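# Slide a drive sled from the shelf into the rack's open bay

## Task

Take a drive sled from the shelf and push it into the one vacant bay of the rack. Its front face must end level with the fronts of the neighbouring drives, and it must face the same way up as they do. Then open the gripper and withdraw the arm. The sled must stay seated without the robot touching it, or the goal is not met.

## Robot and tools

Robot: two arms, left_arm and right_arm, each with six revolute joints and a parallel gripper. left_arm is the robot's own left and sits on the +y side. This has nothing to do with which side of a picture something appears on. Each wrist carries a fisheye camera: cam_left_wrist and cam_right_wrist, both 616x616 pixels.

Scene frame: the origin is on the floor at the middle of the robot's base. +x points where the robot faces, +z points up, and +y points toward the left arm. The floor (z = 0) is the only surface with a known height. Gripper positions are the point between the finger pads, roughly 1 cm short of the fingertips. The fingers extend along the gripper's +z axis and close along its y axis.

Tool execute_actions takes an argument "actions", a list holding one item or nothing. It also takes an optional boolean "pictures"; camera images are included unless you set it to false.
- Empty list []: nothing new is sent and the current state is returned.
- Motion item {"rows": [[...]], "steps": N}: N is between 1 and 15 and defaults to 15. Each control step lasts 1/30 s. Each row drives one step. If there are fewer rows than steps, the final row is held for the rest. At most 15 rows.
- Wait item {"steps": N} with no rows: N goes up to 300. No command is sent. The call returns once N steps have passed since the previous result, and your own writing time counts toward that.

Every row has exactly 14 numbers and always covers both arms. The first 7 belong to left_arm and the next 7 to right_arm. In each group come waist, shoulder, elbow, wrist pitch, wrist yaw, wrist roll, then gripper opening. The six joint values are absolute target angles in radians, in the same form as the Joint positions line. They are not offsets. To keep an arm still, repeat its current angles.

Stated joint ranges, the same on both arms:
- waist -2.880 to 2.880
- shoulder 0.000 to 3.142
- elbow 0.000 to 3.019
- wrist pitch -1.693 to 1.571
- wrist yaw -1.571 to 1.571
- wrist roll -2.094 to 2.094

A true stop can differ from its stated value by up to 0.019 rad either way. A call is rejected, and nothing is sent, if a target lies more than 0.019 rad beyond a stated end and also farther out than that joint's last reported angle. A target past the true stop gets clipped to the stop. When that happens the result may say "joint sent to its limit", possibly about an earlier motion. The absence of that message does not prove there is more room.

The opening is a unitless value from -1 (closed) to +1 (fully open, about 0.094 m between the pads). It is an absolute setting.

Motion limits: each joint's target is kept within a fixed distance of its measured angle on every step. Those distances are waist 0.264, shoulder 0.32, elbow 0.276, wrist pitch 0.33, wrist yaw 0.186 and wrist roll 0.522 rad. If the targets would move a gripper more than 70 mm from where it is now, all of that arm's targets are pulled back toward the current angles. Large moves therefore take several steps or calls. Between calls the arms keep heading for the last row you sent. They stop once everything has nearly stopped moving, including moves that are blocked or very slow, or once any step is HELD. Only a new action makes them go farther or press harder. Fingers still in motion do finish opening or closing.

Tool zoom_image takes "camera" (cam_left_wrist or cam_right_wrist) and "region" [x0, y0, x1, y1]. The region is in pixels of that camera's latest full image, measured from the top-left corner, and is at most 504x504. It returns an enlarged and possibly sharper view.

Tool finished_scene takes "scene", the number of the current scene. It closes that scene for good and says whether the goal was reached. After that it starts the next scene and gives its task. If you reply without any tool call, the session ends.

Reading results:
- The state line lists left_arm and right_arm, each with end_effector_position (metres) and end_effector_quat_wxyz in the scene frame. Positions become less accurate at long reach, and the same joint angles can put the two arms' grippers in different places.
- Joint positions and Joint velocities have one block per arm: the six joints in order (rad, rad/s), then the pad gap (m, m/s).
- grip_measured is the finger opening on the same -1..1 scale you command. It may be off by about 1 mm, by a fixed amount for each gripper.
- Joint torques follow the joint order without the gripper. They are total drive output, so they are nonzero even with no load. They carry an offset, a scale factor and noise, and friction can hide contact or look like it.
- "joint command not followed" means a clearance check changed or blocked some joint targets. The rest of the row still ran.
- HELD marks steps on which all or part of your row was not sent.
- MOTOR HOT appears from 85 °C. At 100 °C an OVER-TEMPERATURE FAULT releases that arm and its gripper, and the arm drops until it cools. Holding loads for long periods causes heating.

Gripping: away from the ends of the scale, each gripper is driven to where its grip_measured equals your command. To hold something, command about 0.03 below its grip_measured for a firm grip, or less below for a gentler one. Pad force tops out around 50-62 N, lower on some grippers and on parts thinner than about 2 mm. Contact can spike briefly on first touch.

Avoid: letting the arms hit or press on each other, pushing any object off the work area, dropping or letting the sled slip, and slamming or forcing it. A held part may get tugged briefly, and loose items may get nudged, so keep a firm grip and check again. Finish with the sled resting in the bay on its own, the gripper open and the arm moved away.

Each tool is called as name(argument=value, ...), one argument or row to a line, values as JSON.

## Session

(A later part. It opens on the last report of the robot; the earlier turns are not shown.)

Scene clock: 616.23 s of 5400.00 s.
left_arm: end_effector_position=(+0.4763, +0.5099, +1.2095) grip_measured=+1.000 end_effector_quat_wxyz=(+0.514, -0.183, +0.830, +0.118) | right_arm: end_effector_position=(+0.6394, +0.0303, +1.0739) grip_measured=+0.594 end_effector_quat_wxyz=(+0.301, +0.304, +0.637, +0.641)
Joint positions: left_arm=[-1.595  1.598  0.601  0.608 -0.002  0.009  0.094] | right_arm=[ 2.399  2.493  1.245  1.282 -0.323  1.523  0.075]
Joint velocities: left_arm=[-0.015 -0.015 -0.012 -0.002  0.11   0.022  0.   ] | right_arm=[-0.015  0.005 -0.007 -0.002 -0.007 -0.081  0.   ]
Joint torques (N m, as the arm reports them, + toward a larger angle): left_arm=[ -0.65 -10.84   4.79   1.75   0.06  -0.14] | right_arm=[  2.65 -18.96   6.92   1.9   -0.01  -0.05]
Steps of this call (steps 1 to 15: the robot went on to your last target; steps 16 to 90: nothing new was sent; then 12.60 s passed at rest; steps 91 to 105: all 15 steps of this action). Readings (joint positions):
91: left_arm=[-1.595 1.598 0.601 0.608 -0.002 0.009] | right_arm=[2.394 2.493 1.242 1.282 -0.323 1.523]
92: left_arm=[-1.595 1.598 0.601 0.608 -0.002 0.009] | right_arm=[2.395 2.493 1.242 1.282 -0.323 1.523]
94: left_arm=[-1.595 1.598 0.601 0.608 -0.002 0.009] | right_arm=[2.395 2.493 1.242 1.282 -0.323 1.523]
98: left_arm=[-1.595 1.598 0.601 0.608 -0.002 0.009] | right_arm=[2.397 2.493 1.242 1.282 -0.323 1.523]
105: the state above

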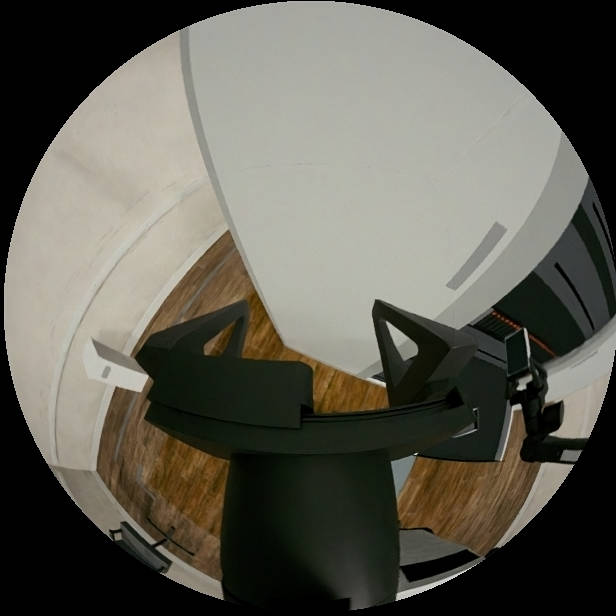

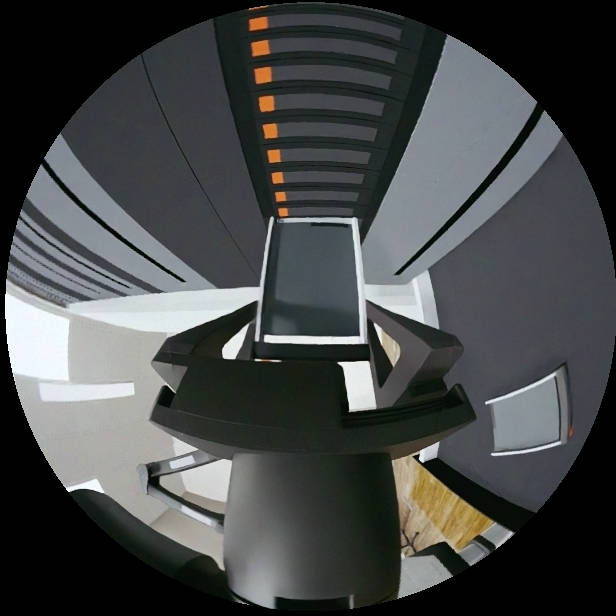

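execute_actions(
  actions=[
    {"rows":[[-1.6,1.6,0.6,0.6,0,0,1,2.395,2.49,1.235,1.285,-0.322,1.525,0.56],[-1.6,1.6,0.6,0.6,0,0,1,2.39,2.5,1.23,1.285,-0.322,1.525,0.56],[-1.6,1.6,0.6,0.6,0,0,1,2.387,2.506,1.23,1.285,-0.322,1.525,0.56]],"steps":12},
  ],
)

zoom_image(
  camera="cam_right_wrist",
  region=[250,160,380,250],
)

Scene clock: 625.67 s of 5400.00 s.
left_arm: end_effector_position=(+0.4763, +0.5099, +1.2095) grip_measured=+1.000 end_effector_quat_wxyz=(+0.514, -0.183, +0.830, +0.118) | right_arm: end_effector_position=(+0.6365, +0.0288, +1.0705) grip_measured=+0.594 end_effector_quat_wxyz=(+0.299, +0.307, +0.639, +0.639)
Joint positions: left_arm=[-1.595  1.598  0.601  0.608 -0.002  0.009  0.094] | right_arm=[ 2.399  2.494  1.236  1.282 -0.323  1.523  0.075]
Joint velocities: left_arm=[ 0.005 -0.015  0.002  0.007 -0.051  0.037  0.   ] | right_arm=[-0.015 -0.015 -0.022 -0.017 -0.051  0.022 -0.001]
Joint torques (N m, as the arm reports them, + toward a larger angle): left_arm=[ -0.47 -10.88   4.79   1.74   0.07  -0.13] | right_arm=[  0.9  -17.13   3.54   1.98  -0.02  -0.05]
Steps of this call (steps 1 to 15: the robot went on to your last target; steps 16 to 90: nothing new was sent; then 6.03 s passed at rest; steps 91 to 102: all 12 steps of this action). Readings (joint positions):
91: left_arm=[-1.595 1.598 0.601 0.608 -0.002 0.009] | right_arm=[2.399 2.493 1.245 1.282 -0.323 1.523]
92: left_arm=[-1.595 1.598 0.601 0.608 -0.002 0.009] | right_arm=[2.399 2.493 1.244 1.282 -0.323 1.523]
94: left_arm=[-1.595 1.598 0.601 0.608 -0.002 0.009] | right_arm=[2.399 2.493 1.241 1.282 -0.323 1.523]
98: left_arm=[-1.595 1.598 0.601 0.608 -0.002 0.009] | right_arm=[2.399 2.494 1.236 1.282 -0.323 1.523]
102: the state above

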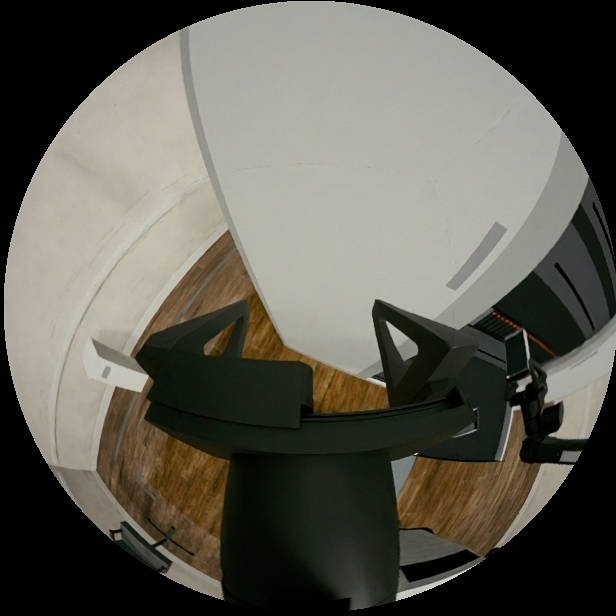

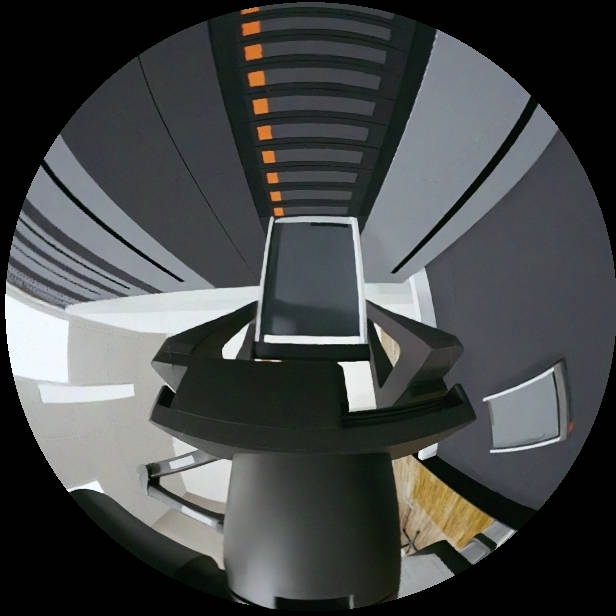

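Region (250, 160, 380, 250) of cam_right_wrist's 616x616 image, scaled by 3.877, with more detail than that image has; it fills the top 349 rows of this view, and the rest is white.

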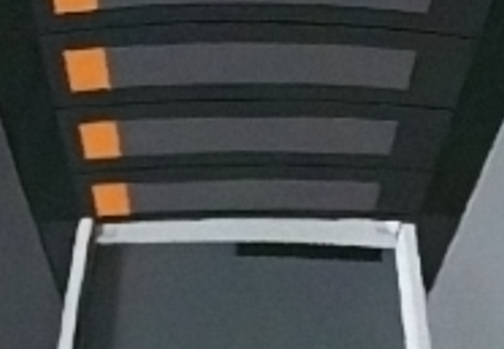

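execute_actions(
  actions=[
    {"rows":[[-1.6,1.6,0.6,0.6,0,0,1,2.384,2.5,1.236,1.282,-0.323,1.525,0.56],[-1.6,1.6,0.6,0.6,0,0,1,2.382,2.5,1.236,1.282,-0.323,1.525,0.56],[-1.6,1.6,0.6,0.6,0,0,1,2.382,2.5,1.236,1.282,-0.323,1.525,0.56],[-1.6,1.6,0.6,0.6,0,0,1,2.382,2.5,1.236,1.282,-0.323,1.525,0.56],[-1.6,1.6,0.6,0.6,0,0,1,2.382,2.5,1.236,1.282,-0.323,1.525,0.56],[-1.6,1.6,0.6,0.6,0,0,1,2.382,2.5,1.236,1.282,-0.323,1.525,0.56]],"steps":10},
  ],
  pictures=false,
)

Scene clock: 635.43 s of 5400.00 s.
left_arm: end_effector_position=(+0.4763, +0.5099, +1.2095) grip_measured=+1.000 end_effector_quat_wxyz=(+0.514, -0.183, +0.830, +0.118) | right_arm: end_effector_position=(+0.6385, +0.0243, +1.0702) grip_measured=+0.594 end_effector_quat_wxyz=(+0.301, +0.309, +0.638, +0.637)
Joint positions: left_arm=[-1.595  1.598  0.601  0.608 -0.002  0.009  0.094] | right_arm=[ 2.392  2.494  1.236  1.282 -0.323  1.523  0.075]
Joint velocities: left_arm=[-0.005 -0.015  0.017 -0.017 -0.007 -0.066  0.   ] | right_arm=[-0.015 -0.015 -0.002  0.017 -0.022  0.007 -0.   ]
Joint torques (N m, as the arm reports them, + toward a larger angle): left_arm=[ -0.51 -10.79   4.76   1.73   0.07  -0.14] | right_arm=[  0.4  -17.22   3.87   1.85  -0.08  -0.04]
Steps of this call (steps 1 to 15: the robot went on to your last target; steps 16 to 90: nothing new was sent; then 6.43 s passed at rest; steps 91 to 100: all 10 steps of this action). Readings (joint positions):
91: left_arm=[-1.595 1.598 0.601 0.608 -0.002 0.009] | right_arm=[2.398 2.494 1.236 1.282 -0.323 1.523]
92: left_arm=[-1.595 1.598 0.601 0.608 -0.002 0.009] | right_arm=[2.398 2.494 1.236 1.282 -0.323 1.523]
94: left_arm=[-1.595 1.598 0.601 0.608 -0.002 0.009] | right_arm=[2.397 2.494 1.236 1.282 -0.323 1.523]
98: left_arm=[-1.595 1.598 0.601 0.608 -0.002 0.009] | right_arm=[2.393 2.494 1.236 1.282 -0.323 1.523]
100: the state above

execute_actions(
  actions=[
    {"rows":[[-1.6,1.6,0.6,0.6,0,0,1,2.392,2.5,1.26,1.28,-0.325,1.525,0.56],[-1.6,1.6,0.6,0.6,0,0,1,2.394,2.5,1.265,1.278,-0.327,1.525,0.56],[-1.6,1.6,0.6,0.6,0,0,1,2.396,2.5,1.27,1.276,-0.329,1.525,0.56],[-1.6,1.6,0.6,0.6,0,0,1,2.398,2.5,1.275,1.274,-0.33,1.525,0.56],[-1.6,1.6,0.6,0.6,0,0,1,2.4,2.5,1.278,1.272,-0.331,1.525,0.56],[-1.6,1.6,0.6,0.6,0,0,1,2.402,2.5,1.28,1.272,-0.332,1.525,0.56]],"steps":15},
  ],
)

zoom_image(
  camera="cam_right_wrist",
  region=[250,160,380,250],
)

Scene clock: 642.23 s of 5400.00 s.
left_arm: end_effector_position=(+0.4763, +0.5099, +1.2095) grip_measured=+1.000 end_effector_quat_wxyz=(+0.514, -0.183, +0.830, +0.118) | right_arm: end_effector_position=(+0.6393, +0.0258, +1.0700) grip_measured=+0.594 end_effector_quat_wxyz=(+0.298, +0.307, +0.640, +0.638)
Joint positions: left_arm=[-1.595  1.598  0.601  0.608 -0.002  0.009  0.094] | right_arm=[ 2.392  2.494  1.241  1.275 -0.33   1.523  0.075]
Joint velocities: left_arm=[ 0.005 -0.015  0.007  0.002  0.007 -0.007  0.   ] | right_arm=[-0.005 -0.005  0.002 -0.007 -0.037 -0.051  0.001]
Joint torques (N m, as the arm reports them, + toward a larger angle): left_arm=[ -0.58 -10.87   4.76   1.74   0.06  -0.14] | right_arm=[  2.91 -16.99   7.22   1.7   -0.15  -0.05]
Steps of this call (steps 1 to 15: the robot went on to your last target; steps 16 to 90: nothing new was sent; then 3.30 s passed at rest; steps 91 to 105: all 15 steps of this action). Readings (joint positions):
91: left_arm=[-1.595 1.598 0.601 0.608 -0.002 0.009] | right_arm=[2.392 2.494 1.236 1.282 -0.323 1.523]
92: left_arm=[-1.595 1.598 0.601 0.608 -0.002 0.009] | right_arm=[2.392 2.494 1.236 1.282 -0.324 1.523]
94: left_arm=[-1.595 1.598 0.601 0.608 -0.002 0.009] | right_arm=[2.392 2.494 1.236 1.280 -0.326 1.523]
98: left_arm=[-1.595 1.598 0.601 0.608 -0.002 0.009] | right_arm=[2.392 2.494 1.241 1.275 -0.330 1.523]
105: the state above

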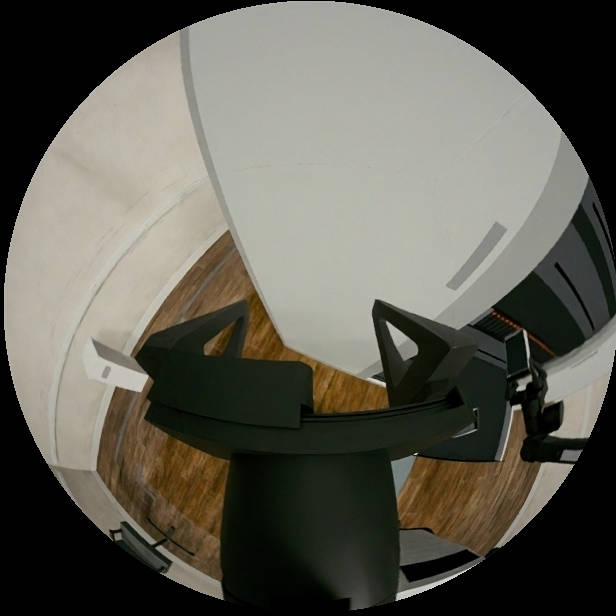

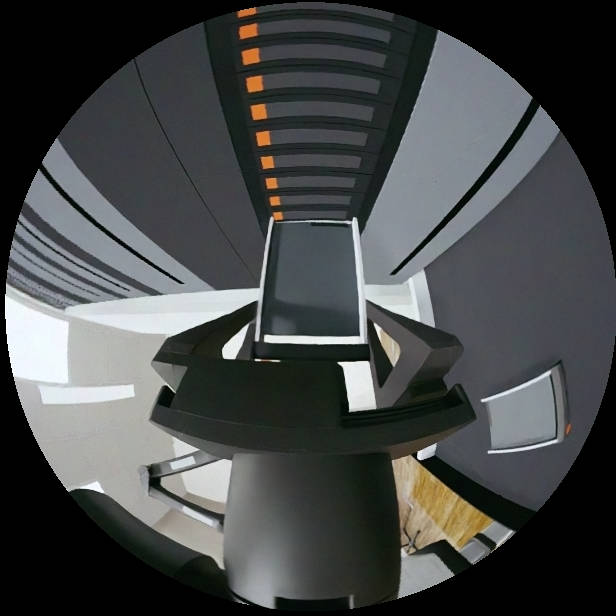

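Region (250, 160, 380, 250) of cam_right_wrist's 616x616 image, scaled by 3.877, with more detail than that image has; it fills the top 349 rows of this view, and the rest is white.

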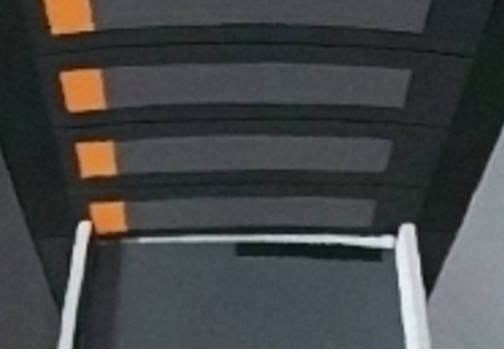

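execute_actions(
  actions=[
    {"rows":[[-1.6,1.6,0.6,0.6,0,0,1,2.4,2.5,1.27,1.275,-0.33,1.515,0.56],[-1.6,1.6,0.6,0.6,0,0,1,2.401,2.5,1.27,1.275,-0.33,1.505,0.56],[-1.6,1.6,0.6,0.6,0,0,1,2.402,2.5,1.272,1.275,-0.33,1.5,0.56],[-1.6,1.6,0.6,0.6,0,0,1,2.403,2.5,1.275,1.275,-0.33,1.5,0.56],[-1.6,1.6,0.6,0.6,0,0,1,2.404,2.5,1.28,1.275,-0.33,1.5,0.56],[-1.6,1.6,0.6,0.6,0,0,1,2.405,2.5,1.285,1.275,-0.33,1.5,0.56]],"steps":15},
  ],
)

zoom_image(
  camera="cam_right_wrist",
  region=[250,160,380,250],
)

Scene clock: 650.50 s of 5400.00 s.
left_arm: end_effector_position=(+0.4763, +0.5099, +1.2095) grip_measured=+1.000 end_effector_quat_wxyz=(+0.514, -0.183, +0.830, +0.118) | right_arm: end_effector_position=(+0.6396, +0.0282, +1.0713) grip_measured=+0.594 end_effector_quat_wxyz=(+0.302, +0.302, +0.641, +0.638)
Joint positions: left_arm=[-1.595  1.598  0.601  0.608 -0.002  0.009  0.094] | right_arm=[ 2.395  2.494  1.244  1.275 -0.33   1.511  0.075]
Joint velocities: left_arm=[-0.015 -0.005 -0.002  0.012  0.007  0.007  0.   ] | right_arm=[-0.015  0.005 -0.012  0.017 -0.066 -0.081 -0.   ]
Joint torques (N m, as the arm reports them, + toward a larger angle): left_arm=[ -0.66 -10.9    4.78   1.74   0.06  -0.14] | right_arm=[  2.35 -17.36   7.33   1.85  -0.07  -0.19]
Steps of this call (steps 1 to 15: the robot went on to your last target; steps 16 to 90: nothing new was sent; then 4.77 s passed at rest; steps 91 to 105: all 15 steps of this action). Readings (joint positions):
91: left_arm=[-1.595 1.598 0.601 0.608 -0.002 0.009] | right_arm=[2.392 2.494 1.241 1.275 -0.330 1.523]
92: left_arm=[-1.595 1.598 0.601 0.608 -0.002 0.009] | right_arm=[2.392 2.494 1.241 1.275 -0.330 1.522]
94: left_arm=[-1.595 1.598 0.601 0.608 -0.002 0.009] | right_arm=[2.392 2.494 1.241 1.275 -0.330 1.518]
98: left_arm=[-1.595 1.598 0.601 0.608 -0.002 0.009] | right_arm=[2.393 2.494 1.242 1.275 -0.330 1.514]
105: the state above

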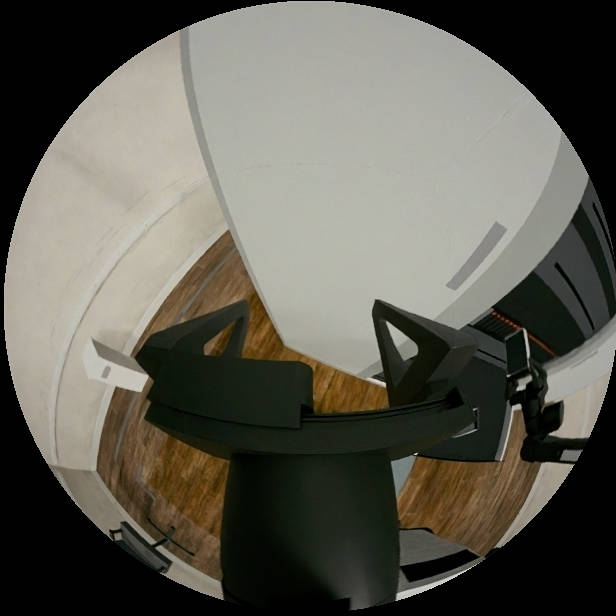

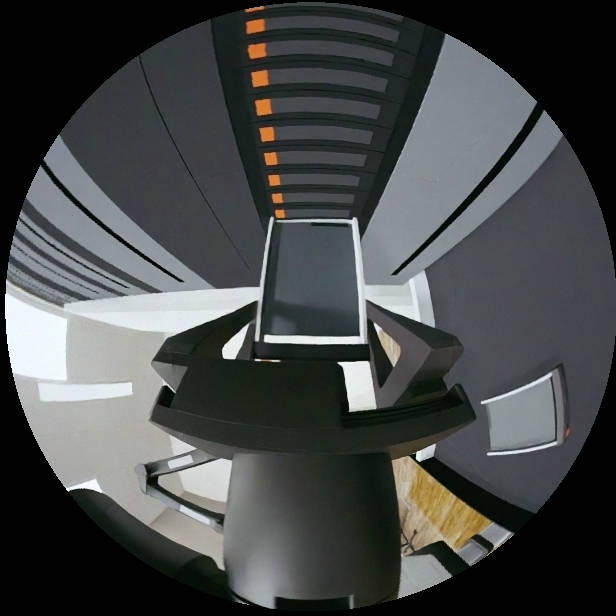

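Region (250, 160, 380, 250) of cam_right_wrist's 616x616 image, scaled by 3.877, with more detail than that image has; it fills the top 349 rows of this view, and the rest is white.

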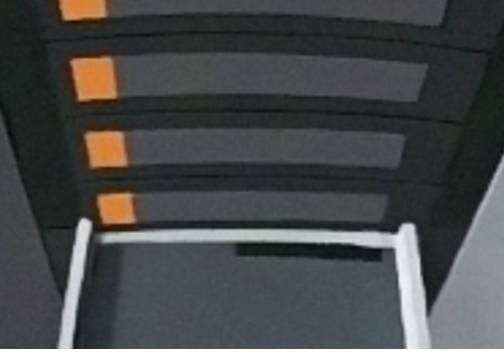

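execute_actions(
  actions=[
    {"rows":[[-1.6,1.6,0.6,0.6,0,0,1,2.405,2.5,1.24,1.275,-0.325,1.51,0.56],[-1.6,1.6,0.6,0.6,0,0,1,2.41,2.5,1.235,1.278,-0.318,1.51,0.56],[-1.6,1.6,0.6,0.6,0,0,1,2.415,2.5,1.235,1.28,-0.312,1.51,0.56],[-1.6,1.6,0.6,0.6,0,0,1,2.42,2.5,1.24,1.28,-0.308,1.51,0.56],[-1.6,1.6,0.6,0.6,0,0,1,2.424,2.5,1.245,1.28,-0.308,1.51,0.56]],"steps":15},
  ],
)

zoom_image(
  camera="cam_right_wrist",
  region=[250,160,380,250],
)

Scene clock: 659.17 s of 5400.00 s.
left_arm: end_effector_position=(+0.4763, +0.5099, +1.2095) grip_measured=+1.000 end_effector_quat_wxyz=(+0.514, -0.183, +0.830, +0.118) | right_arm: end_effector_position=(+0.6337, +0.0408, +1.0714) grip_measured=+0.594 end_effector_quat_wxyz=(+0.300, +0.301, +0.642, +0.638)
Joint positions: left_arm=[-1.595  1.598  0.601  0.608 -0.002  0.009  0.094] | right_arm=[ 2.418  2.494  1.242  1.275 -0.311  1.511  0.075]
Joint velocities: left_arm=[-0.015 -0.015  0.012 -0.012  0.007 -0.007  0.   ] | right_arm=[ 0.015  0.005  0.012 -0.007 -0.081  0.007 -0.001]
Joint torques (N m, as the arm reports them, + toward a larger angle): left_arm=[ -0.54 -10.89   4.76   1.76   0.07  -0.14] | right_arm=[  1.73 -17.3    4.18   2.1    0.03  -0.09]
Steps of this call (steps 1 to 15: the robot went on to your last target; steps 16 to 90: nothing new was sent; then 5.17 s passed at rest; steps 91 to 105: all 15 steps of this action). Readings (joint positions):
91: left_arm=[-1.595 1.598 0.601 0.608 -0.002 0.009] | right_arm=[2.395 2.494 1.244 1.275 -0.330 1.511]
92: left_arm=[-1.595 1.598 0.601 0.608 -0.002 0.009] | right_arm=[2.395 2.494 1.244 1.275 -0.327 1.511]
94: left_arm=[-1.595 1.598 0.601 0.608 -0.002 0.009] | right_arm=[2.399 2.494 1.242 1.275 -0.315 1.511]
98: left_arm=[-1.595 1.598 0.601 0.608 -0.002 0.009] | right_arm=[2.409 2.494 1.242 1.275 -0.311 1.511]
105: the state above

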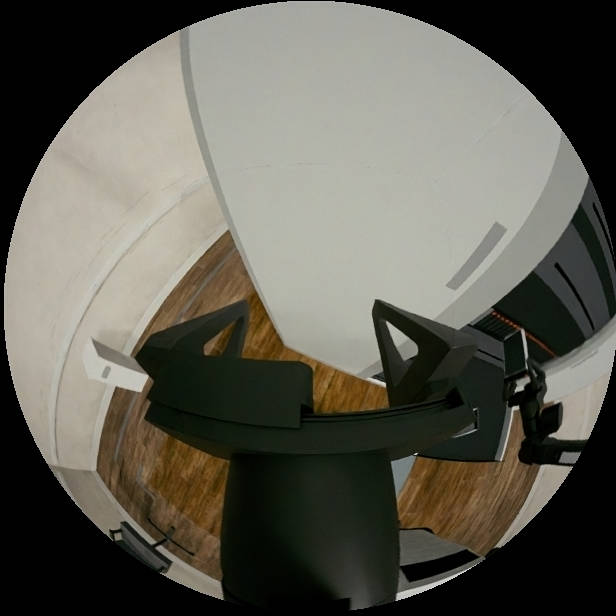

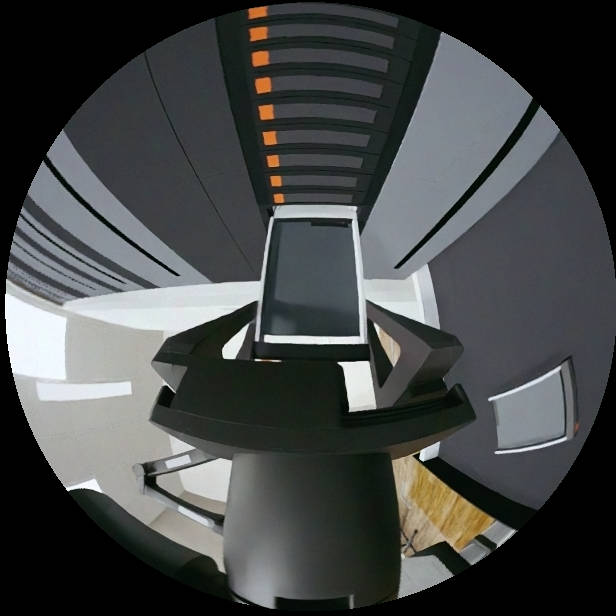

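Region (250, 160, 380, 250) of cam_right_wrist's 616x616 image, scaled by 3.877, with more detail than that image has; it fills the top 349 rows of this view, and the rest is white.

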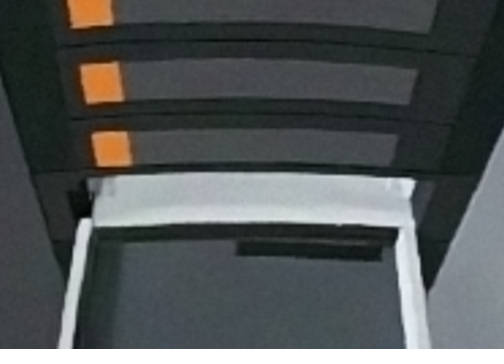

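execute_actions(
  actions=[
    {"rows":[[-1.6,1.6,0.6,0.6,0,0,1,2.41,2.5,1.242,1.278,-0.311,1.51,0.56],[-1.6,1.6,0.6,0.6,0,0,1,2.4,2.5,1.242,1.278,-0.311,1.51,0.56],[-1.6,1.6,0.6,0.6,0,0,1,2.394,2.5,1.242,1.278,-0.311,1.51,0.56]],"steps":12},
  ],
)

zoom_image(
  camera="cam_right_wrist",
  region=[250,160,380,250],
)

Scene clock: 669.83 s of 5400.00 s.
left_arm: end_effector_position=(+0.4763, +0.5099, +1.2095) grip_measured=+1.000 end_effector_quat_wxyz=(+0.514, -0.183, +0.830, +0.118) | right_arm: end_effector_position=(+0.6392, +0.0294, +1.0707) grip_measured=+0.594 end_effector_quat_wxyz=(+0.305, +0.307, +0.640, +0.635)
Joint positions: left_arm=[-1.595  1.598  0.601  0.608 -0.002  0.009  0.094] | right_arm=[ 2.401  2.494  1.242  1.275 -0.311  1.511  0.075]
Joint velocities: left_arm=[-0.015  0.005 -0.032  0.007  0.037  0.007  0.   ] | right_arm=[-0.024 -0.005 -0.002 -0.007  0.037  0.037 -0.001]
Joint torques (N m, as the arm reports them, + toward a larger angle): left_arm=[ -0.55 -10.78   4.77   1.76   0.07  -0.14] | right_arm=[  1.09 -17.34   3.87   1.96  -0.12  -0.09]
Steps of this call (steps 1 to 15: the robot went on to your last target; steps 16 to 90: nothing new was sent; then 7.27 s passed at rest; steps 91 to 102: all 12 steps of this action). Readings (joint positions):
91: left_arm=[-1.595 1.598 0.601 0.608 -0.002 0.009] | right_arm=[2.418 2.494 1.242 1.275 -0.311 1.511]
92: left_arm=[-1.595 1.598 0.601 0.608 -0.002 0.009] | right_arm=[2.418 2.494 1.242 1.275 -0.311 1.511]
94: left_arm=[-1.595 1.598 0.601 0.608 -0.002 0.009] | right_arm=[2.416 2.494 1.242 1.275 -0.311 1.511]
98: left_arm=[-1.595 1.598 0.601 0.608 -0.002 0.009] | right_arm=[2.406 2.494 1.242 1.275 -0.311 1.511]
102: the state above

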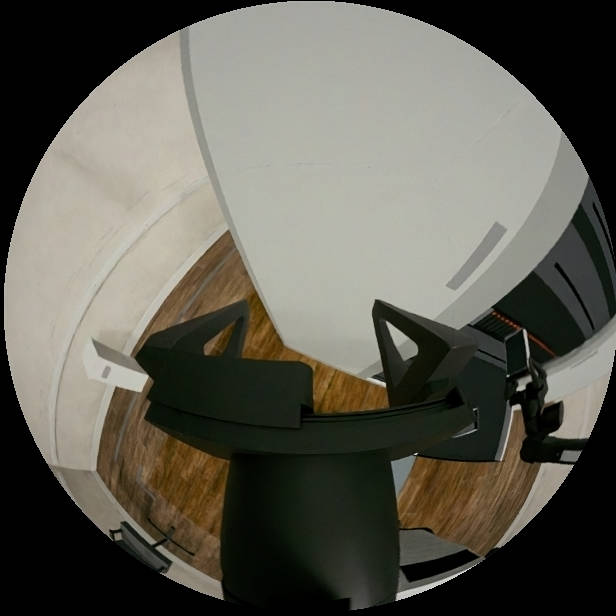

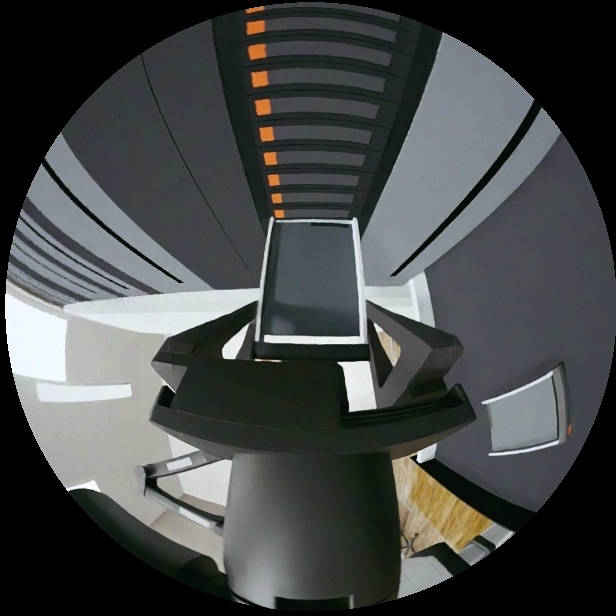

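Region (250, 160, 380, 250) of cam_right_wrist's 616x616 image, scaled by 3.877, with more detail than that image has; it fills the top 349 rows of this view, and the rest is white.

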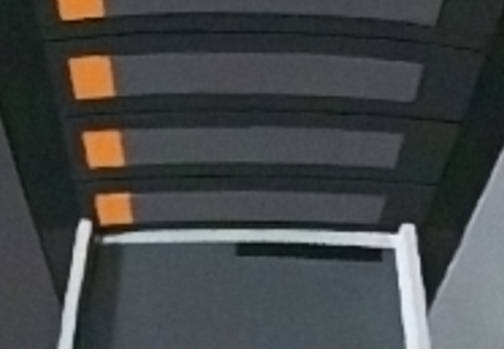

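execute_actions(
  actions=[
    {"rows":[[-1.6,1.6,0.6,0.6,0,0,1,2.408,2.5,1.242,1.278,-0.311,1.51,0.56],[-1.6,1.6,0.6,0.6,0,0,1,2.413,2.5,1.242,1.278,-0.311,1.51,0.56]],"steps":10},
  ],
)

zoom_image(
  camera="cam_right_wrist",
  region=[250,160,380,250],
)

Scene clock: 677.40 s of 5400.00 s.
left_arm: end_effector_position=(+0.4763, +0.5099, +1.2095) grip_measured=+1.000 end_effector_quat_wxyz=(+0.514, -0.183, +0.830, +0.118) | right_arm: end_effector_position=(+0.6392, +0.0294, +1.0707) grip_measured=+0.594 end_effector_quat_wxyz=(+0.305, +0.307, +0.640, +0.635)
Joint positions: left_arm=[-1.595  1.598  0.601  0.608 -0.002  0.009  0.094] | right_arm=[ 2.401  2.494  1.242  1.275 -0.311  1.511  0.075]
Joint velocities: left_arm=[-0.015 -0.005 -0.012  0.017 -0.007 -0.081  0.   ] | right_arm=[-0.024 -0.015 -0.007 -0.007 -0.022 -0.022 -0.   ]
Joint torques (N m, as the arm reports them, + toward a larger angle): left_arm=[ -0.54 -10.82   4.78   1.73   0.06  -0.14] | right_arm=[  3.22 -17.19   3.97   2.01  -0.09  -0.09]
Steps of this call (steps 1 to 15: the robot went on to your last target; steps 16 to 90: nothing new was sent; then 4.23 s passed at rest; steps 91 to 100: all 10 steps of this action). Readings (joint positions):
91: left_arm=[-1.595 1.598 0.601 0.608 -0.002 0.009] | right_arm=[2.401 2.494 1.242 1.275 -0.311 1.511]
92: left_arm=[-1.595 1.598 0.601 0.608 -0.002 0.009] | right_arm=[2.401 2.494 1.242 1.275 -0.311 1.511]
94: left_arm=[-1.595 1.598 0.601 0.608 -0.002 0.009] | right_arm=[2.401 2.494 1.242 1.275 -0.311 1.511]
98: left_arm=[-1.595 1.598 0.601 0.608 -0.002 0.009] | right_arm=[2.401 2.494 1.242 1.275 -0.311 1.511]
100: the state above

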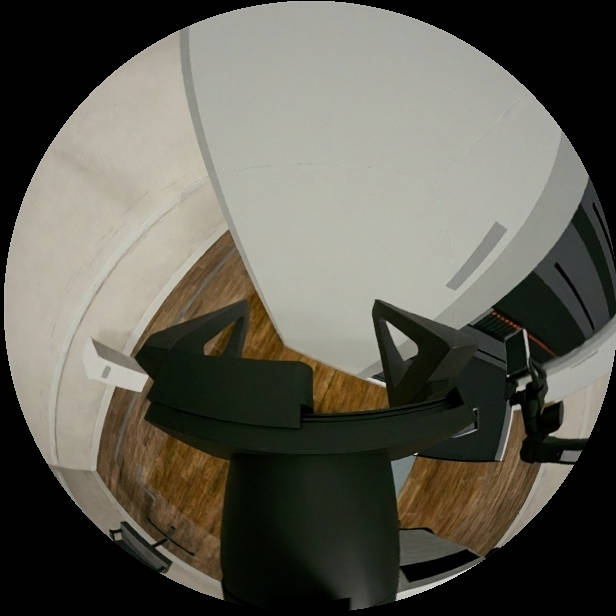

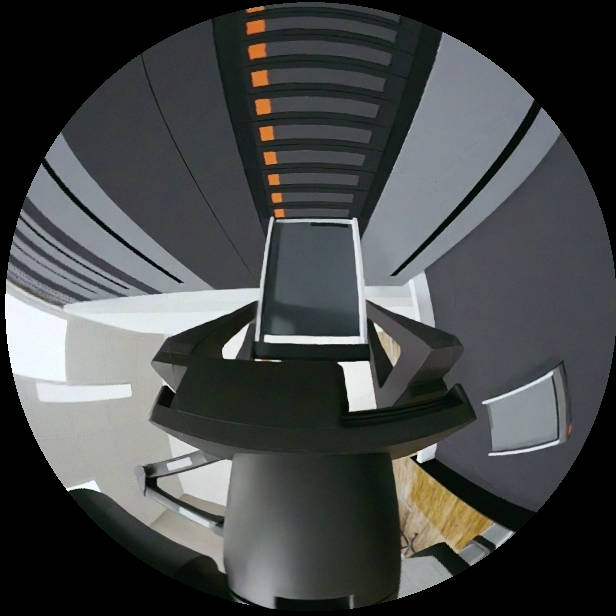

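Region (250, 160, 380, 250) of cam_right_wrist's 616x616 image, scaled by 3.877, with more detail than that image has; it fills the top 349 rows of this view, and the rest is white.

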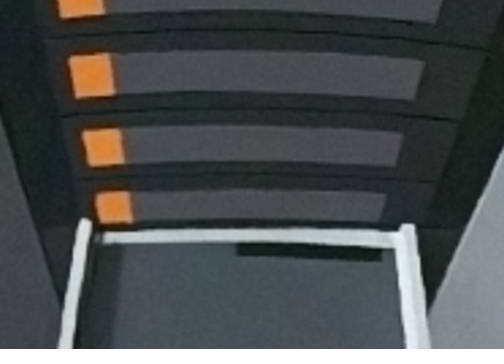

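execute_actions(
  actions=[
    {"rows":[[-1.6,1.6,0.6,0.6,0,0,1,2.415,2.5,1.242,1.278,-0.311,1.51,0.56],[-1.6,1.6,0.6,0.6,0,0,1,2.418,2.5,1.242,1.278,-0.311,1.51,0.56],[-1.6,1.6,0.6,0.6,0,0,1,2.42,2.5,1.242,1.278,-0.311,1.51,0.56]],"steps":10},
  ],
)

zoom_image(
  camera="cam_right_wrist",
  region=[250,160,380,250],
)

Scene clock: 683.50 s of 5400.00 s.
left_arm: end_effector_position=(+0.4763, +0.5099, +1.2095) grip_measured=+1.000 end_effector_quat_wxyz=(+0.514, -0.183, +0.830, +0.118) | right_arm: end_effector_position=(+0.6364, +0.0354, +1.0711) grip_measured=+0.594 end_effector_quat_wxyz=(+0.303, +0.304, +0.641, +0.636)
Joint positions: left_arm=[-1.595  1.598  0.601  0.608 -0.002  0.009  0.094] | right_arm=[ 2.41   2.494  1.242  1.275 -0.311  1.511  0.075]
Joint velocities: left_arm=[-0.015 -0.005 -0.012  0.007 -0.022 -0.022  0.   ] | right_arm=[ 0.024 -0.005  0.007 -0.002 -0.022 -0.007  0.001]
Joint torques (N m, as the arm reports them, + toward a larger angle): left_arm=[ -0.55 -10.84   4.77   1.76   0.06  -0.14] | right_arm=[  2.54 -17.34   3.95   2.04  -0.08  -0.09]
Steps of this call (steps 1 to 15: the robot went on to your last target; steps 16 to 90: nothing new was sent; then 2.77 s passed at rest; steps 91 to 100: all 10 steps of this action). Readings (joint positions):
91: left_arm=[-1.595 1.598 0.601 0.608 -0.002 0.009] | right_arm=[2.401 2.494 1.242 1.275 -0.311 1.511]
92: left_arm=[-1.595 1.598 0.601 0.608 -0.002 0.009] | right_arm=[2.402 2.494 1.242 1.275 -0.311 1.511]
94: left_arm=[-1.595 1.598 0.601 0.608 -0.002 0.009] | right_arm=[2.403 2.494 1.242 1.275 -0.311 1.511]
98: left_arm=[-1.595 1.598 0.601 0.608 -0.002 0.009] | right_arm=[2.408 2.494 1.242 1.275 -0.311 1.511]
100: the state above

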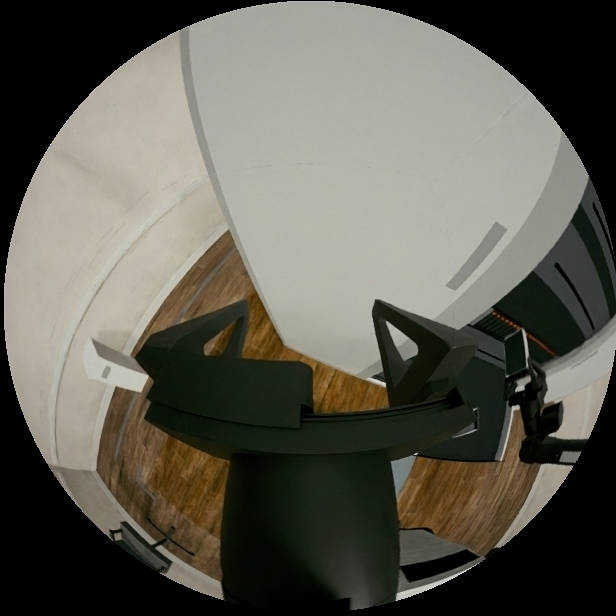

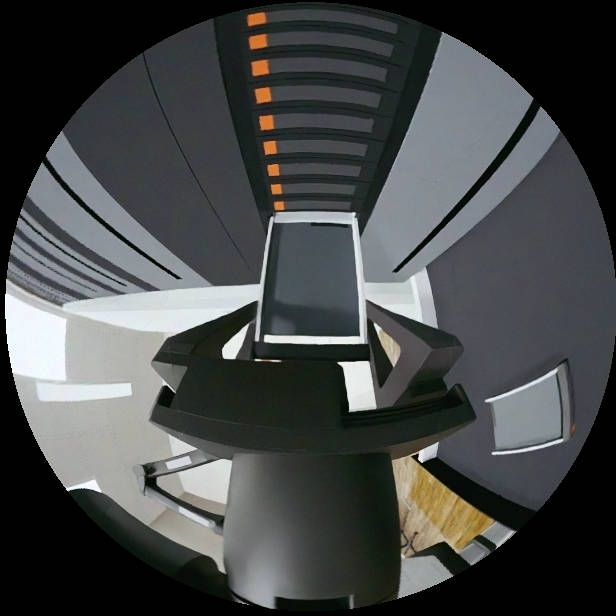

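Region (250, 160, 380, 250) of cam_right_wrist's 616x616 image, scaled by 3.877, with more detail than that image has; it fills the top 349 rows of this view, and the rest is white.

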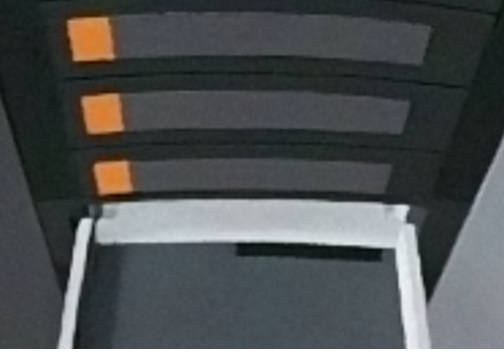

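execute_actions(
  actions=[
    {"rows":[[-1.6,1.6,0.6,0.6,0,0,1,2.41,2.5,1.265,1.272,-0.311,1.51,0.56],[-1.6,1.6,0.6,0.6,0,0,1,2.406,2.5,1.272,1.27,-0.311,1.51,0.56],[-1.6,1.6,0.6,0.6,0,0,1,2.403,2.5,1.278,1.268,-0.311,1.51,0.56],[-1.6,1.6,0.6,0.6,0,0,1,2.401,2.5,1.284,1.266,-0.311,1.51,0.56],[-1.6,1.6,0.6,0.6,0,0,1,2.399,2.5,1.288,1.264,-0.311,1.51,0.56],[-1.6,1.6,0.6,0.6,0,0,1,2.397,2.5,1.29,1.264,-0.311,1.51,0.56]],"steps":15},
  ],
)

zoom_image(
  camera="cam_right_wrist",
  region=[250,160,380,250],
)

Scene clock: 690.57 s of 5400.00 s.
left_arm: end_effector_position=(+0.4763, +0.5099, +1.2095) grip_measured=+1.000 end_effector_quat_wxyz=(+0.514, -0.183, +0.830, +0.118) | right_arm: end_effector_position=(+0.6400, +0.0369, +1.0728) grip_measured=+0.594 end_effector_quat_wxyz=(+0.303, +0.303, +0.641, +0.637)
Joint positions: left_arm=[-1.595  1.598  0.601  0.608 -0.002  0.009  0.094] | right_arm=[ 2.41   2.494  1.253  1.267 -0.312  1.511  0.075]
Joint velocities: left_arm=[-0.015 -0.005 -0.002  0.007 -0.037 -0.022  0.   ] | right_arm=[-0.005  0.005 -0.017  0.002  0.007  0.022 -0.001]
Joint torques (N m, as the arm reports them, + toward a larger angle): left_arm=[ -0.52 -10.83   4.77   1.74   0.06  -0.14] | right_arm=[  0.33 -17.72   7.25   1.63  -0.05  -0.09]
Steps of this call (steps 1 to 15: the robot went on to your last target; steps 16 to 90: nothing new was sent; then 3.57 s passed at rest; steps 91 to 105: all 15 steps of this action). Readings (joint positions):
91: left_arm=[-1.595 1.598 0.601 0.608 -0.002 0.009] | right_arm=[2.411 2.494 1.242 1.275 -0.311 1.511]
92: left_arm=[-1.595 1.598 0.601 0.608 -0.002 0.009] | right_arm=[2.411 2.494 1.242 1.274 -0.311 1.511]
94: left_arm=[-1.595 1.598 0.601 0.608 -0.002 0.009] | right_arm=[2.411 2.494 1.243 1.272 -0.311 1.511]
98: left_arm=[-1.595 1.598 0.601 0.608 -0.002 0.009] | right_arm=[2.410 2.494 1.251 1.267 -0.311 1.511]
105: the state above

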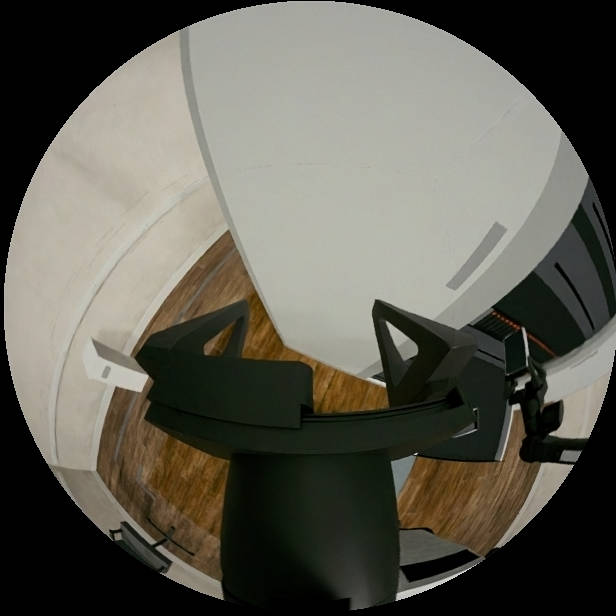

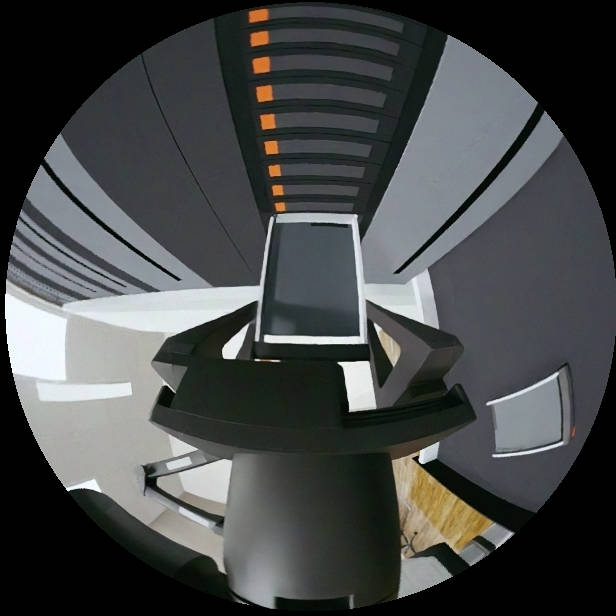

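Region (250, 160, 380, 250) of cam_right_wrist's 616x616 image, scaled by 3.877, with more detail than that image has; it fills the top 349 rows of this view, and the rest is white.

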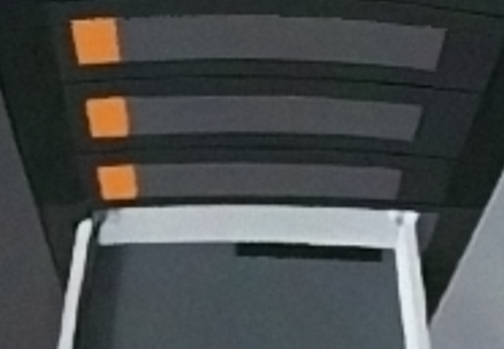

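execute_actions(
  actions=[
    {"rows":[[-1.6,1.6,0.6,0.6,0,0,1,2.396,2.5,1.28,1.266,-0.311,1.51,0.56],[-1.6,1.6,0.6,0.6,0,0,1,2.394,2.5,1.282,1.266,-0.311,1.51,0.56],[-1.6,1.6,0.6,0.6,0,0,1,2.392,2.5,1.284,1.266,-0.311,1.51,0.56],[-1.6,1.6,0.6,0.6,0,0,1,2.39,2.5,1.286,1.266,-0.311,1.51,0.56],[-1.6,1.6,0.6,0.6,0,0,1,2.389,2.5,1.288,1.266,-0.311,1.51,0.56]],"steps":15},
  ],
)

zoom_image(
  camera="cam_right_wrist",
  region=[250,160,380,250],
)

Scene clock: 697.63 s of 5400.00 s.
left_arm: end_effector_position=(+0.4763, +0.5099, +1.2095) grip_measured=+1.000 end_effector_quat_wxyz=(+0.514, -0.183, +0.830, +0.118) | right_arm: end_effector_position=(+0.6402, +0.0362, +1.0728) grip_measured=+0.594 end_effector_quat_wxyz=(+0.303, +0.302, +0.641, +0.637)
Joint positions: left_arm=[-1.595  1.598  0.601  0.608 -0.002  0.009  0.094] | right_arm=[ 2.409  2.494  1.253  1.267 -0.314  1.511  0.075]
Joint velocities: left_arm=[ 0.005 -0.005  0.012 -0.002  0.007  0.022  0.   ] | right_arm=[-0.015 -0.015  0.007 -0.012 -0.081 -0.022 -0.   ]
Joint torques (N m, as the arm reports them, + toward a larger angle): left_arm=[ -0.52 -10.82   4.79   1.76   0.06  -0.14] | right_arm=[  0.02 -17.35   7.01   1.79   0.07  -0.07]
Steps of this call (steps 1 to 15: the robot went on to your last target; steps 16 to 90: nothing new was sent; then 3.57 s passed at rest; steps 91 to 105: all 15 steps of this action). Readings (joint positions):
91: left_arm=[-1.595 1.598 0.601 0.608 -0.002 0.009] | right_arm=[2.410 2.494 1.253 1.267 -0.312 1.511]
92: left_arm=[-1.595 1.598 0.601 0.608 -0.002 0.009] | right_arm=[2.410 2.494 1.253 1.267 -0.312 1.511]
94: left_arm=[-1.595 1.598 0.601 0.608 -0.002 0.009] | right_arm=[2.410 2.494 1.253 1.267 -0.312 1.511]
98: left_arm=[-1.595 1.598 0.601 0.608 -0.002 0.009] | right_arm=[2.409 2.494 1.253 1.267 -0.314 1.511]
105: the state above

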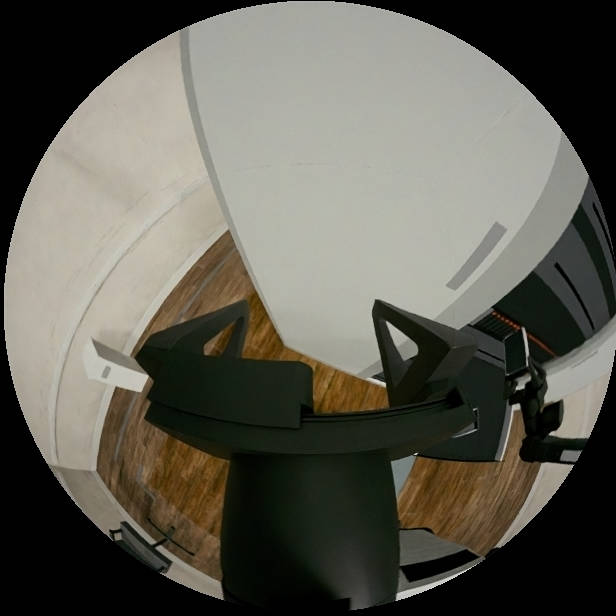

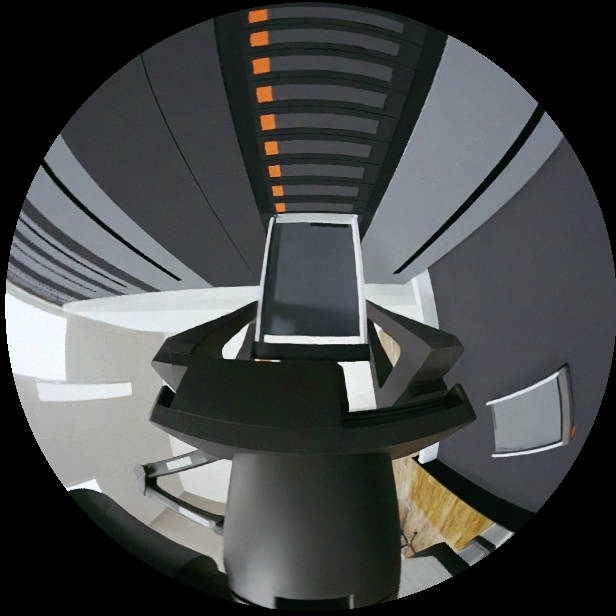

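Region (250, 160, 380, 250) of cam_right_wrist's 616x616 image, scaled by 3.877, with more detail than that image has; it fills the top 349 rows of this view, and the rest is white.

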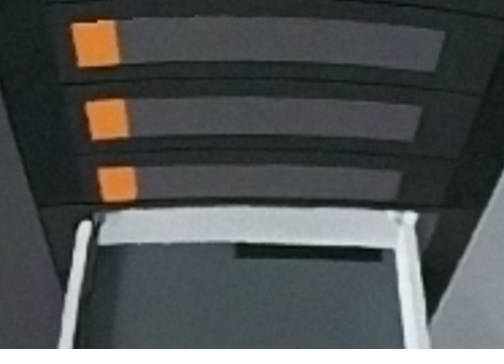

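execute_actions(
  actions=[
    {"rows":[[-1.6,1.6,0.6,0.6,0,0,1,2.405,2.5,1.245,1.268,-0.311,1.51,0.56],[-1.6,1.6,0.6,0.6,0,0,1,2.405,2.5,1.24,1.268,-0.311,1.51,0.56],[-1.6,1.6,0.6,0.6,0,0,1,2.405,2.5,1.24,1.268,-0.311,1.51,0.56],[-1.6,1.6,0.6,0.6,0,0,1,2.4,2.5,1.24,1.268,-0.311,1.51,0.56],[-1.6,1.6,0.6,0.6,0,0,1,2.396,2.5,1.24,1.268,-0.311,1.51,0.56]],"steps":15},
  ],
  pictures=false,
)

Scene clock: 705.73 s of 5400.00 s.
left_arm: end_effector_position=(+0.4763, +0.5099, +1.2095) grip_measured=+1.000 end_effector_quat_wxyz=(+0.514, -0.183, +0.830, +0.118) | right_arm: end_effector_position=(+0.6382, +0.0346, +1.0704) grip_measured=+0.594 end_effector_quat_wxyz=(+0.301, +0.304, +0.643, +0.635)
Joint positions: left_arm=[-1.595  1.598  0.601  0.608 -0.002  0.009  0.094] | right_arm=[ 2.407  2.494  1.246  1.267 -0.314  1.511  0.075]
Joint velocities: left_arm=[-0.015 -0.005  0.007 -0.017 -0.022 -0.051  0.   ] | right_arm=[ 0.005 -0.015  0.012 -0.007 -0.022 -0.037  0.001]
Joint torques (N m, as the arm reports them, + toward a larger angle): left_arm=[ -0.59 -10.83   4.78   1.73   0.07  -0.13] | right_arm=[  0.54 -17.24   3.41   1.87   0.04  -0.08]
Steps of this call (steps 1 to 15: the robot went on to your last target; steps 16 to 90: nothing new was sent; then 4.60 s passed at rest; steps 91 to 105: all 15 steps of this action). Readings (joint positions):
91: left_arm=[-1.595 1.598 0.601 0.608 -0.002 0.009] | right_arm=[2.409 2.494 1.252 1.267 -0.314 1.511]
92: left_arm=[-1.595 1.598 0.601 0.608 -0.002 0.009] | right_arm=[2.409 2.494 1.251 1.267 -0.314 1.511]
94: left_arm=[-1.595 1.598 0.601 0.608 -0.002 0.009] | right_arm=[2.409 2.494 1.249 1.267 -0.314 1.511]
98: left_arm=[-1.595 1.598 0.601 0.608 -0.002 0.009] | right_arm=[2.408 2.494 1.246 1.267 -0.314 1.511]
105: the state above

execute_actions(
  actions=[
    {"rows":[[-1.6,1.6,0.6,0.6,0,0,1,2.394,2.5,1.24,1.268,-0.311,1.51,0.56]],"steps":10},
  ],
  pictures=false,
)

Scene clock: 712.53 s of 5400.00 s.
left_arm: end_effector_position=(+0.4763, +0.5099, +1.2095) grip_measured=+1.000 end_effector_quat_wxyz=(+0.514, -0.183, +0.830, +0.118) | right_arm: end_effector_position=(+0.6389, +0.0331, +1.0703) grip_measured=+0.594 end_effector_quat_wxyz=(+0.302, +0.305, +0.642, +0.635)
Joint positions: left_arm=[-1.595  1.598  0.601  0.608 -0.002  0.009  0.094] | right_arm=[ 2.405  2.494  1.246  1.267 -0.314  1.511  0.075]
Joint velocities: left_arm=[-0.005 -0.005 -0.022 -0.017  0.007 -0.066  0.   ] | right_arm=[-0.005  0.005 -0.012  0.007  0.037 -0.037  0.001]
Joint torques (N m, as the arm reports them, + toward a larger angle): left_arm=[ -0.6  -10.7    4.75   1.76   0.07  -0.14] | right_arm=[  0.76 -17.3    3.52   1.91   0.03  -0.06]
Steps of this call (steps 1 to 15: the robot went on to your last target; steps 16 to 90: nothing new was sent; then 3.47 s passed at rest; steps 91 to 100: all 10 steps of this action). Readings (joint positions):
91: left_arm=[-1.595 1.598 0.601 0.608 -0.002 0.009] | right_arm=[2.407 2.494 1.246 1.267 -0.314 1.511]
92: left_arm=[-1.595 1.598 0.601 0.608 -0.002 0.009] | right_arm=[2.407 2.494 1.246 1.267 -0.314 1.511]
94: left_arm=[-1.595 1.598 0.601 0.608 -0.002 0.009] | right_arm=[2.407 2.494 1.246 1.267 -0.314 1.511]
98: left_arm=[-1.595 1.598 0.601 0.608 -0.002 0.009] | right_arm=[2.405 2.494 1.246 1.267 -0.314 1.511]
100: the state above


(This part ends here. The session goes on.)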